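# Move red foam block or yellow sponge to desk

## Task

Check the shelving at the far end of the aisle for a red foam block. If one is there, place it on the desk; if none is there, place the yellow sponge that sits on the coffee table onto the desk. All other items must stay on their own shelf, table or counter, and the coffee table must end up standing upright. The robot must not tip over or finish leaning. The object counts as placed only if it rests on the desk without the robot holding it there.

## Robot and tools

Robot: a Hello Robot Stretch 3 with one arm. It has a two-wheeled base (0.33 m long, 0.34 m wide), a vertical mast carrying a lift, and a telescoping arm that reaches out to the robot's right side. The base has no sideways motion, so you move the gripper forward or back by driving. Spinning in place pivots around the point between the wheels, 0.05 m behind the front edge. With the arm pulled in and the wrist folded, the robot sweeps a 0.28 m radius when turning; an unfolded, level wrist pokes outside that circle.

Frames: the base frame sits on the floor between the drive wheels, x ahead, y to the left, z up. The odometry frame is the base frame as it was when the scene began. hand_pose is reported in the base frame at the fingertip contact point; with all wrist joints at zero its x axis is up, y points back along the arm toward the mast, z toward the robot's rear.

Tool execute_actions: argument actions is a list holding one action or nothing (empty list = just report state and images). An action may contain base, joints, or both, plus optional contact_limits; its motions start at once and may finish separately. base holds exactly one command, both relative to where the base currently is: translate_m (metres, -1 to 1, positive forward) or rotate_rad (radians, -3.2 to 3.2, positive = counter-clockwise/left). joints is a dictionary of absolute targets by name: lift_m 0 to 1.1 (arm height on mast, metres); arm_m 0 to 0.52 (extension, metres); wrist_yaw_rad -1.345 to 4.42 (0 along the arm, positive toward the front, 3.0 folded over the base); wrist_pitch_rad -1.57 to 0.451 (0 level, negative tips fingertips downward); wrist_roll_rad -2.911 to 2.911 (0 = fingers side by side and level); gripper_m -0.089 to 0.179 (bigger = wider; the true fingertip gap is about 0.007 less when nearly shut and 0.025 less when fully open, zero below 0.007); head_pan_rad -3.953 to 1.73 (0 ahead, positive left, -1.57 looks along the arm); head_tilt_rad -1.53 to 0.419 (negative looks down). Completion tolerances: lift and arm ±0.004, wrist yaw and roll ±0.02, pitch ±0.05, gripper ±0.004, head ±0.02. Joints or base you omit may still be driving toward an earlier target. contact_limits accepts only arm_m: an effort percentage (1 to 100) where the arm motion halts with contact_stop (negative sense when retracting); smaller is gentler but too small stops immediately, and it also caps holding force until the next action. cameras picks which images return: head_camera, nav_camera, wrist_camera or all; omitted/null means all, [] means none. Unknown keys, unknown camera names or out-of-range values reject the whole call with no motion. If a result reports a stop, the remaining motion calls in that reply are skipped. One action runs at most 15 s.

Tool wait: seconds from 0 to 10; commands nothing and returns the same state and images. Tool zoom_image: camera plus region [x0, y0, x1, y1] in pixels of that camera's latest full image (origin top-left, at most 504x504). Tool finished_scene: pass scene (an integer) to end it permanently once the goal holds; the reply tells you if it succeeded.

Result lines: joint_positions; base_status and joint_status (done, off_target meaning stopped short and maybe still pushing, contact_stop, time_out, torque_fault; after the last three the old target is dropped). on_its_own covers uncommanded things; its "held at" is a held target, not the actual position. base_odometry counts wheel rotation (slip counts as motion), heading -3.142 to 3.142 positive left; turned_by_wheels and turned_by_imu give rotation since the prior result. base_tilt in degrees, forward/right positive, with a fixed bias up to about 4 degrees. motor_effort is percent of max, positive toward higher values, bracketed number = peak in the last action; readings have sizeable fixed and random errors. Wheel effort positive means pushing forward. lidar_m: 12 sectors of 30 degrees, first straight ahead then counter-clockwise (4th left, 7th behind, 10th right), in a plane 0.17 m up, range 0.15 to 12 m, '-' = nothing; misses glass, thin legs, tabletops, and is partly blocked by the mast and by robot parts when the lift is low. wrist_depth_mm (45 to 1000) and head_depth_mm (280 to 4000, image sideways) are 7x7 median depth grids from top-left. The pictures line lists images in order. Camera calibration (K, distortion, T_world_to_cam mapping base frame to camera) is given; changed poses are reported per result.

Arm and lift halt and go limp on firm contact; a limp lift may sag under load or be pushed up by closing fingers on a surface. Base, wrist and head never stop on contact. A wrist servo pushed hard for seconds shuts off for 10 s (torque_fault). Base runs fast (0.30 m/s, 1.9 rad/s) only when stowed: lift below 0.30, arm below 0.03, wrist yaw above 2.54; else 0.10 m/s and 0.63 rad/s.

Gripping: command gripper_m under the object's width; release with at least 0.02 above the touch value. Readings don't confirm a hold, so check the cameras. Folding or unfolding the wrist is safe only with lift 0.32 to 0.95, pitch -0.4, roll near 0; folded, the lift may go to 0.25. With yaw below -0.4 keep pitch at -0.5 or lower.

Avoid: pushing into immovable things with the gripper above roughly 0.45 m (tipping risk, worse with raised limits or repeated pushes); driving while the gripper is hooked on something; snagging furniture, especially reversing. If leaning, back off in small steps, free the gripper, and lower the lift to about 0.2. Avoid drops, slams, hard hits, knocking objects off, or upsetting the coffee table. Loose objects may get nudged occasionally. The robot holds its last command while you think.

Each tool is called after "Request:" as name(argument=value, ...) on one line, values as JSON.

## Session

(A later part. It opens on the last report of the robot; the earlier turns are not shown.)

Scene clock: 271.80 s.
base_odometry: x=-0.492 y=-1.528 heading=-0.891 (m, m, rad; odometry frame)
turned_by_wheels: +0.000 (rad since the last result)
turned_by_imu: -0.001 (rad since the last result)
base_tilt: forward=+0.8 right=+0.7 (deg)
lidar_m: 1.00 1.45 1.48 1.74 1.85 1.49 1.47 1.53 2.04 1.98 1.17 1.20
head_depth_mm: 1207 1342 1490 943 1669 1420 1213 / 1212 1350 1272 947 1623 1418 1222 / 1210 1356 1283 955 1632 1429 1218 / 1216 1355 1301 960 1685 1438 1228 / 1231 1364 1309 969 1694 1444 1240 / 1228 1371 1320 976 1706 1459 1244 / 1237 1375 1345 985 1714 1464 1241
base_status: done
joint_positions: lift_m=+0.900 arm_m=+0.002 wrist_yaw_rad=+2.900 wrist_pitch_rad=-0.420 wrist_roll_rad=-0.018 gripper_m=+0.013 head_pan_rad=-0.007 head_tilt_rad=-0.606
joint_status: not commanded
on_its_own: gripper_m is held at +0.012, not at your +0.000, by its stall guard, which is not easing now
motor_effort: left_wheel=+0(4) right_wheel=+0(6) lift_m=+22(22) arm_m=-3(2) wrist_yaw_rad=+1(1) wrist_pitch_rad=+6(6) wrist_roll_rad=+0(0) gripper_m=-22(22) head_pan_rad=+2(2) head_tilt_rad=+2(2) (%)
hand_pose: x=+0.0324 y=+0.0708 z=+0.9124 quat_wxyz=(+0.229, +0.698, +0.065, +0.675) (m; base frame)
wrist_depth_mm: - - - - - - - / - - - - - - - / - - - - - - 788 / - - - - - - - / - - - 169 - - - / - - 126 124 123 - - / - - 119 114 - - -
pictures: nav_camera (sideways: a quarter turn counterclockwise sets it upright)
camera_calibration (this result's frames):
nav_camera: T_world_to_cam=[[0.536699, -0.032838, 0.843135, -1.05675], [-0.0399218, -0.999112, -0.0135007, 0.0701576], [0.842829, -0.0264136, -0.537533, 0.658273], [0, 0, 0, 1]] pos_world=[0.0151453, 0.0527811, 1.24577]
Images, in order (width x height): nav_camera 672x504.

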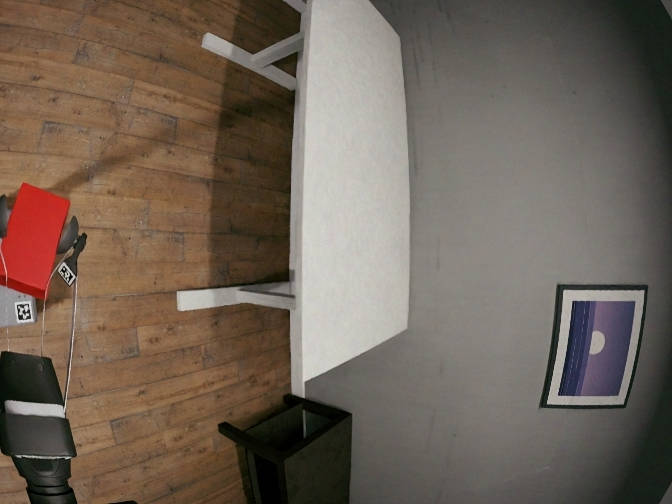

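Request:
execute_actions(actions=[{"base":{"translate_m":0.12}}], cameras=[])

Request:
execute_actions(actions=[{"base":{"rotate_rad":1.55}}], cameras=[])

Request:
execute_actions(actions=[{"base":{"translate_m":0.25},"joints":{"wrist_yaw_rad":0,"head_pan_rad":-1.57,"head_tilt_rad":-0.7}}], cameras=[])

Request:
execute_actions(actions=[{"joints":{"arm_m":0.5,"wrist_pitch_rad":-0.1,"lift_m":0.8}}])

Scene clock: 277.97 s.
base_odometry: x=-0.417 y=-1.621 heading=-0.891 (m, m, rad; odometry frame)
turned_by_wheels: +0.000 (rad since the last result)
turned_by_imu: +0.000 (rad since the last result)
base_tilt: forward=+0.7 right=+0.8 (deg)
lidar_m: 0.88 1.37 1.37 1.74 1.84 1.62 1.59 1.65 2.04 1.99 1.09 1.34
head_depth_mm: 1104 1229 1356 942 772 1423 1220 / 1102 1229 1279 946 780 1387 1199 / 1108 1231 1285 955 784 1437 1226 / 1117 1239 1295 959 810 1438 1231 / 1118 1251 1311 966 815 1450 1230 / 1120 1249 1325 977 821 1454 1235 / 1128 1257 1343 984 826 1462 1248
base_status: done
joint_positions: lift_m=+0.900 arm_m=+0.002 wrist_yaw_rad=+2.900 wrist_pitch_rad=-0.420 wrist_roll_rad=-0.018 gripper_m=+0.013 head_pan_rad=-0.007 head_tilt_rad=-0.606
joint_status: not commanded
on_its_own: gripper_m is held at +0.012, not at your +0.000, by its stall guard, which is not easing now
motor_effort: left_wheel=+0(5) right_wheel=+0(5) lift_m=+22(22) arm_m=-3(3) wrist_yaw_rad=+1(1) wrist_pitch_rad=+6(6) wrist_roll_rad=+0(0) gripper_m=-21(21) head_pan_rad=+2(3) head_tilt_rad=+3(1) (%)
hand_pose: x=+0.0324 y=+0.0708 z=+0.9124 quat_wxyz=(+0.229, +0.698, +0.065, +0.675) (m; base frame)
wrist_depth_mm: - - - - - - - / - - - - - - - / - - - - - 892 784 / - - - - - - 612 / - - - 169 - - - / - - 126 124 123 - - / - - 119 114 - - -
pictures: none
No camera images: the call's "cameras" was empty. Leave "cameras" out to get every camera's image.

Scene clock: 281.37 s.
base_odometry: x=-0.417 y=-1.621 heading=+0.659 (m, m, rad; odometry frame)
turned_by_wheels: +1.550 (rad since the last result)
turned_by_imu: +1.570 (rad since the last result)
base_tilt: forward=+0.7 right=+0.6 (deg)
lidar_m: 1.74 1.83 1.63 1.59 1.64 2.05 1.99 1.09 1.35 0.89 1.36 1.37
head_depth_mm: 1507 1675 1892 2066 1705 1415 1212 / 1492 1676 1871 2075 1709 1424 1218 / 1499 1661 1868 2069 1718 1425 1223 / 1497 1671 1875 2074 1726 1430 1232 / 1500 1668 1883 2079 1754 1446 1230 / 1492 1665 1879 2116 1759 1453 1245 / 1514 1694 1922 2096 1767 1463 1240
base_status: done
joint_positions: lift_m=+0.900 arm_m=+0.002 wrist_yaw_rad=+2.900 wrist_pitch_rad=-0.420 wrist_roll_rad=-0.018 gripper_m=+0.013 head_pan_rad=-0.007 head_tilt_rad=-0.606
joint_status: not commanded
on_its_own: gripper_m is held at +0.012, not at your +0.000, by its stall guard, which is not easing now
motor_effort: left_wheel=-1(5) right_wheel=+1(7) lift_m=+22(22) arm_m=-3(3) wrist_yaw_rad=+1(0) wrist_pitch_rad=+6(5) wrist_roll_rad=+0(0) gripper_m=-22(22) head_pan_rad=+3(2) head_tilt_rad=+2(2) (%)
hand_pose: x=+0.0324 y=+0.0708 z=+0.9124 quat_wxyz=(+0.229, +0.698, +0.065, +0.675) (m; base frame)
wrist_depth_mm: - - - - - - - / - - - - - - - / - - - - - - - / - - - - - - - / - - - 170 - - - / - - 126 124 122 - - / - - 119 114 - - -
pictures: none
No camera images: the call's "cameras" was empty. Leave "cameras" out to get every camera's image.

Scene clock: 285.17 s.
base_odometry: x=-0.219 y=-1.468 heading=+0.659 (m, m, rad; odometry frame)
turned_by_wheels: +0.000 (rad since the last result)
turned_by_imu: -0.001 (rad since the last result)
base_tilt: forward=+0.7 right=+0.7 (deg)
lidar_m: 1.49 1.55 1.62 1.57 1.99 2.30 2.24 1.29 0.96 1.31 1.19 1.52
head_depth_mm: 1134 1266 1073 845 759 - - / 1138 1277 1078 847 1517 - - / 1134 1286 1091 856 - - - / 1140 1292 1098 859 1551 1336 1187 / 1139 1291 1105 864 1545 1367 1191 / 1149 1300 1115 872 1546 1382 1197 / 1155 1308 1125 875 1554 1390 1202
base_status: done
joint_positions: lift_m=+0.900 arm_m=+0.002 wrist_yaw_rad=+0.002 wrist_pitch_rad=-0.420 wrist_roll_rad=-0.018 gripper_m=+0.013 head_pan_rad=-1.563 head_tilt_rad=-0.691
joint_status: all done
on_its_own: gripper_m is held at +0.012, not at your +0.000, by its stall guard, which is not easing now
motor_effort: left_wheel=-1(3) right_wheel=+1(6) lift_m=+21(21) arm_m=-3(3) wrist_yaw_rad=-1(3) wrist_pitch_rad=+6(6) wrist_roll_rad=+0(0) gripper_m=-21(22) head_pan_rad=-2(30) head_tilt_rad=-3(10) (%)
hand_pose: x=-0.0210 y=-0.3711 z=+0.9124 quat_wxyz=(+0.698, +0.150, -0.685, -0.145) (m; base frame)
wrist_depth_mm: - - - - 982 988 948 / - - - - - - - / 724 725 745 748 758 756 - / 553 558 558 569 575 576 586 / 465 466 470 169 474 462 467 / - - 127 124 122 955 419 / - - 124 114 - - -
pictures: none
No camera images: the call's "cameras" was empty. Leave "cameras" out to get every camera's image.

Scene clock: 290.00 s.
base_odometry: x=-0.219 y=-1.468 heading=+0.659 (m, m, rad; odometry frame)
turned_by_wheels: +0.000 (rad since the last result)
turned_by_imu: +0.000 (rad since the last result)
base_tilt: forward=+0.6 right=+0.6 (deg)
lidar_m: 1.48 1.55 1.62 1.57 1.99 2.30 2.23 1.29 0.96 1.31 1.19 1.52
head_depth_mm: 1133 1265 1071 868 - 1314 1171 / 1132 1268 - 827 1508 1350 1176 / 1133 1261 991 855 1530 1352 1182 / 1141 1279 1056 860 1531 1363 1188 / 1140 1293 1103 865 1534 1372 1195 / 1145 1296 1118 870 1553 1380 1193 / 1153 1305 1126 879 1551 1384 1203
base_status: not commanded
joint_positions: lift_m=+0.800 arm_m=+0.500 wrist_yaw_rad=+0.001 wrist_pitch_rad=-0.124 wrist_roll_rad=-0.018 gripper_m=+0.013 head_pan_rad=-1.563 head_tilt_rad=-0.691
joint_status: all done
on_its_own: gripper_m is held at +0.012, not at your +0.000, by its stall guard, which is not easing now
motor_effort: left_wheel=-1(1) right_wheel=+1(1) lift_m=+18(18) arm_m=+3(1) wrist_yaw_rad=+0(1) wrist_pitch_rad=+7(8) wrist_roll_rad=+0(0) gripper_m=-22(22) head_pan_rad=-3(1) head_tilt_rad=-2(2) (%)
hand_pose: x=-0.0212 y=-0.8960 z=+0.8833 quat_wxyz=(+0.712, +0.045, -0.699, -0.043) (m; base frame)
wrist_depth_mm: 567 556 547 533 523 514 503 / 591 586 574 558 549 530 527 / 626 615 603 577 571 564 551 / 657 647 629 618 602 590 580 / 513 525 573 169 588 576 592 / 388 394 127 124 122 422 424 / 312 315 124 114 315 333 336
pictures: head_camera (sideways: a quarter turn clockwise sets it upright), nav_camera (sideways: a quarter turn counterclockwise sets it upright), wrist_camera
camera_calibration (this result's frames):
head_camera: T_world_to_cam=[[0.00765981, 0.655168, -0.755445, 1.00591], [0.99935, 0.0216008, 0.0288664, -0.0367554], [0.0352306, -0.755175, -0.654576, 0.80991], [0, 0, 0, 1]] pos_world=[0.000492833, -0.0466209, 1.29112]
nav_camera: T_world_to_cam=[[-0.0244071, -0.60723, 0.794151, -0.989465], [-0.999598, 0.026265, -0.0106383, 0.0722838], [-0.0143984, -0.794092, -0.607627, 0.754693], [0, 0, 0, 1]] pos_world=[0.0589712, -0.0034351, 1.24513]
wrist_camera: T_world_to_cam=[[-0.997363, -0.0589128, 0.0423757, -0.107645], [-0.0583347, 0.303494, -0.951046, 1.14277], [0.043168, -0.95101, -0.306131, -0.417708], [0, 0, 0, 1]] pos_world=[-0.0226663, -0.750412, 0.96352]
Images, in order (width x height): head_camera 896x504, nav_camera 672x504, wrist_camera 644x364.

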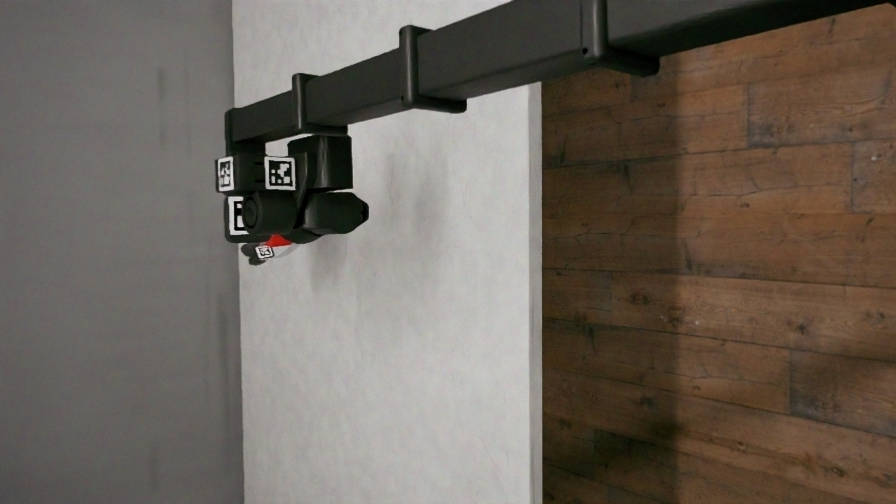

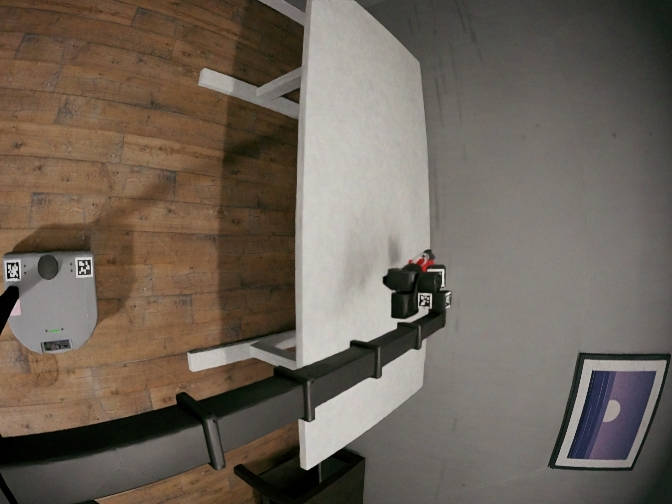

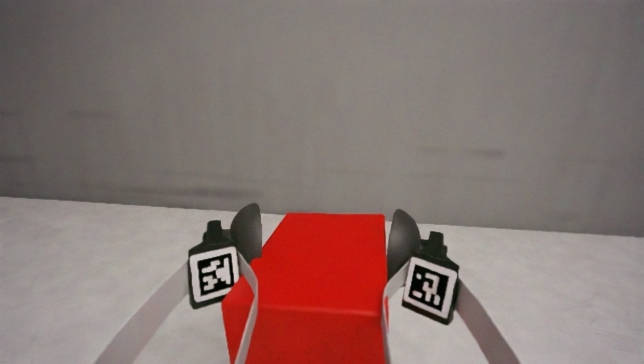

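Request:
execute_actions(actions=[{"joints":{"arm_m":0.36,"lift_m":0.66}}], cameras=["wrist_camera","nav_camera"])

Scene clock: 295.67 s.
base_odometry: x=-0.219 y=-1.468 heading=+0.659 (m, m, rad; odometry frame)
turned_by_wheels: +0.000 (rad since the last result)
turned_by_imu: +0.000 (rad since the last result)
base_tilt: forward=+0.7 right=+0.7 (deg)
lidar_m: 1.49 1.55 1.62 1.57 1.99 2.31 2.24 1.29 0.96 1.32 1.19 1.52
head_depth_mm: 1129 1263 1074 845 1400 1338 - / 1134 1278 1079 903 1563 1330 1169 / 1136 1280 1090 - 1552 1354 1177 / 1134 1295 1097 858 1535 1368 1186 / 1140 1292 1105 866 1536 1371 1193 / 1154 1294 1117 870 1556 1382 1199 / 1151 1300 1127 876 1565 1383 1203
base_status: not commanded
joint_positions: lift_m=+0.661 arm_m=+0.361 wrist_yaw_rad=-0.002 wrist_pitch_rad=-0.046 wrist_roll_rad=-0.009 gripper_m=+0.016 head_pan_rad=-1.563 head_tilt_rad=-0.691
joint_status: all done
on_its_own: gripper_m is held at +0.015, not at your +0.000, by its stall guard, which is still easing
motor_effort: left_wheel=-1(1) right_wheel=+1(1) lift_m=+13(25) arm_m=-7(9) wrist_yaw_rad=+1(2) wrist_pitch_rad=-16(17) wrist_roll_rad=-3(3) gripper_m=-10(22) head_pan_rad=-2(2) head_tilt_rad=-2(3) (%)
hand_pose: x=-0.0219 y=-0.7604 z=+0.7633 quat_wxyz=(+0.710, +0.016, -0.703, -0.017) (m; base frame)
wrist_depth_mm: 717 708 699 685 665 653 642 / 740 726 719 712 692 671 669 / 772 769 743 723 710 697 683 / 470 491 505 527 541 569 596 / 283 290 320 165 267 317 325 / 203 206 125 124 129 219 222 / 158 160 147 115 159 167 169
pictures: nav_camera (sideways: a quarter turn counterclockwise sets it upright), wrist_camera
camera_calibration (this result's frames):
nav_camera: T_world_to_cam=[[-0.0244071, -0.607231, 0.794151, -0.989464], [-0.999598, 0.026265, -0.0106383, 0.0722838], [-0.0143984, -0.794091, -0.607628, 0.754694], [0, 0, 0, 1]] pos_world=[0.0589712, -0.00343505, 1.24513]
wrist_camera: T_world_to_cam=[[-0.997908, -0.0522144, 0.0381249, -0.0869616], [-0.0491171, 0.228831, -0.972226, 0.947008], [0.04204, -0.972065, -0.230917, -0.398955], [0, 0, 0, 1]] pos_world=[-0.0234933, -0.609056, 0.831896]
Images, in order (width x height): nav_camera 672x504, wrist_camera 644x364.

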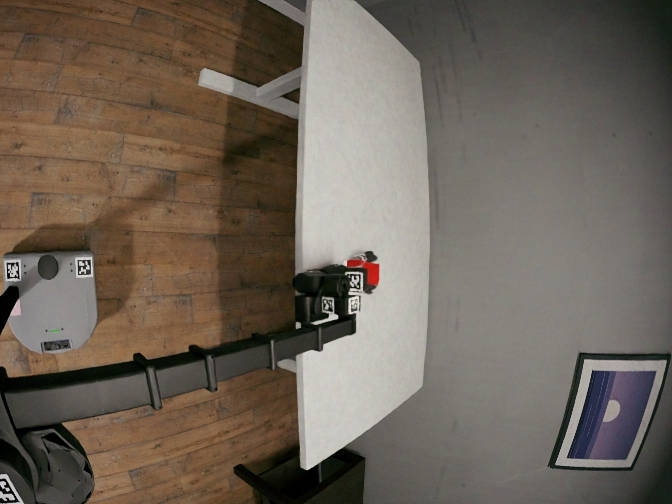

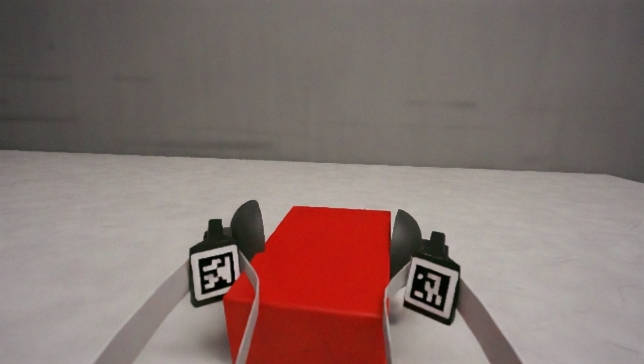

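Touching already. Release.

Request:
execute_actions(actions=[{"joints":{"gripper_m":0.15,"lift_m":0.69}}], cameras=[])

Request:
execute_actions(actions=[{"joints":{"lift_m":0.8,"arm_m":0.05}}], cameras=["nav_camera","wrist_camera"])

Scene clock: 302.50 s.
base_odometry: x=-0.219 y=-1.468 heading=+0.659 (m, m, rad; odometry frame)
turned_by_wheels: +0.000 (rad since the last result)
turned_by_imu: +0.000 (rad since the last result)
base_tilt: forward=+0.7 right=+0.6 (deg)
lidar_m: 1.49 1.54 1.62 1.57 1.99 2.30 2.23 1.29 0.96 1.32 1.19 1.53
head_depth_mm: 1129 1268 1067 842 1360 - - / 1131 1275 1080 904 1527 1351 1175 / 1141 1288 1090 - 1536 1354 1179 / 1138 1292 1102 834 1529 1369 1186 / 1145 1291 1103 863 1543 1368 1196 / 1148 1299 1118 872 1549 1369 1197 / 1152 1303 1122 875 1556 1382 1205
base_status: not commanded
joint_positions: lift_m=+0.690 arm_m=+0.360 wrist_yaw_rad=-0.002 wrist_pitch_rad=-0.118 wrist_roll_rad=-0.014 gripper_m=+0.150 head_pan_rad=-1.563 head_tilt_rad=-0.691
joint_status: all done
motor_effort: left_wheel=-1(1) right_wheel=+1(1) lift_m=+29(31) arm_m=-4(7) wrist_yaw_rad=+2(2) wrist_pitch_rad=+5(17) wrist_roll_rad=-1(3) gripper_m=+0(82) head_pan_rad=-2(2) head_tilt_rad=-4(3) (%)
hand_pose: x=-0.0219 y=-0.7569 z=+0.7744 quat_wxyz=(+0.711, +0.042, -0.701, -0.042) (m; base frame)
wrist_depth_mm: 712 699 690 671 652 641 636 / 743 724 701 706 686 669 658 / 766 756 734 724 712 694 684 / 425 434 450 462 480 492 511 / 284 309 295 279 309 338 322 / 224 - 209 147 215 - 234 / 165 173 130 119 172 174 184
pictures: none
No camera images: the call's "cameras" was empty. Leave "cameras" out to get every camera's image.

Scene clock: 306.00 s.
base_odometry: x=-0.219 y=-1.468 heading=+0.659 (m, m, rad; odometry frame)
turned_by_wheels: +0.000 (rad since the last result)
turned_by_imu: +0.000 (rad since the last result)
base_tilt: forward=+0.8 right=+0.7 (deg)
lidar_m: 1.49 1.55 1.62 1.57 1.99 2.30 2.24 1.29 0.96 1.31 1.19 1.53
head_depth_mm: 1127 1270 1070 841 1399 - - / 1134 1274 1083 851 1535 - - / 1136 1280 1091 850 - - 1135 / 1144 1285 1098 857 1491 1340 1184 / 1144 1289 1104 869 1542 1374 1192 / 1146 1295 1118 873 1547 1385 1201 / 1149 1301 1122 877 1559 1386 1206
base_status: not commanded
joint_positions: lift_m=+0.800 arm_m=+0.050 wrist_yaw_rad=-0.001 wrist_pitch_rad=-0.118 wrist_roll_rad=-0.015 gripper_m=+0.150 head_pan_rad=-1.563 head_tilt_rad=-0.691
joint_status: all done
motor_effort: left_wheel=-1(1) right_wheel=+1(1) lift_m=+29(35) arm_m=-4(1) wrist_yaw_rad=+2(2) wrist_pitch_rad=+5(5) wrist_roll_rad=-1(1) gripper_m=+0(1) head_pan_rad=-2(2) head_tilt_rad=-3(3) (%)
hand_pose: x=-0.0218 y=-0.4469 z=+0.8844 quat_wxyz=(+0.711, +0.042, -0.700, -0.042) (m; base frame)
wrist_depth_mm: - - 990 966 946 936 907 / - - - - 994 984 971 / - - - - - - - / 792 822 848 870 896 941 - / 522 570 553 495 575 624 598 / 405 - 407 414 421 - 440 / 335 330 325 329 332 325 341
pictures: nav_camera (sideways: a quarter turn counterclockwise sets it upright), wrist_camera
camera_calibration (this result's frames):
nav_camera: T_world_to_cam=[[-0.0244071, -0.607232, 0.79415, -0.989463], [-0.999598, 0.026265, -0.0106383, 0.0722837], [-0.0143984, -0.794091, -0.607629, 0.754696], [0, 0, 0, 1]] pos_world=[0.0589712, -0.00343497, 1.24513]
wrist_camera: T_world_to_cam=[[-0.997637, -0.0558764, 0.039979, -0.0783769], [-0.0548636, 0.297615, -0.953108, 1.00672], [0.041358, -0.953049, -0.299977, 0.00329961], [0, 0, 0, 1]] pos_world=[-0.023096, -0.300849, 0.963634]
Images, in order (width x height): nav_camera 672x504, wrist_camera 644x364.

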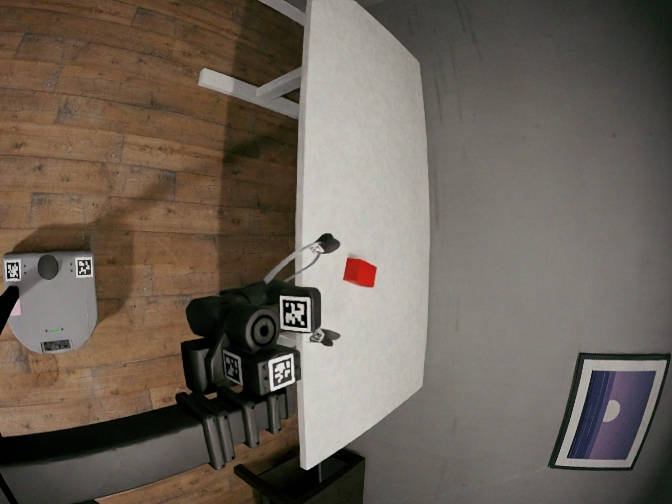

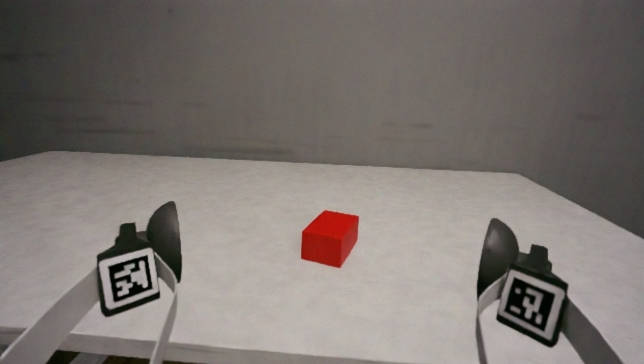

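Request:
finished_scene(scene=1)

The scene is finished: the task was done.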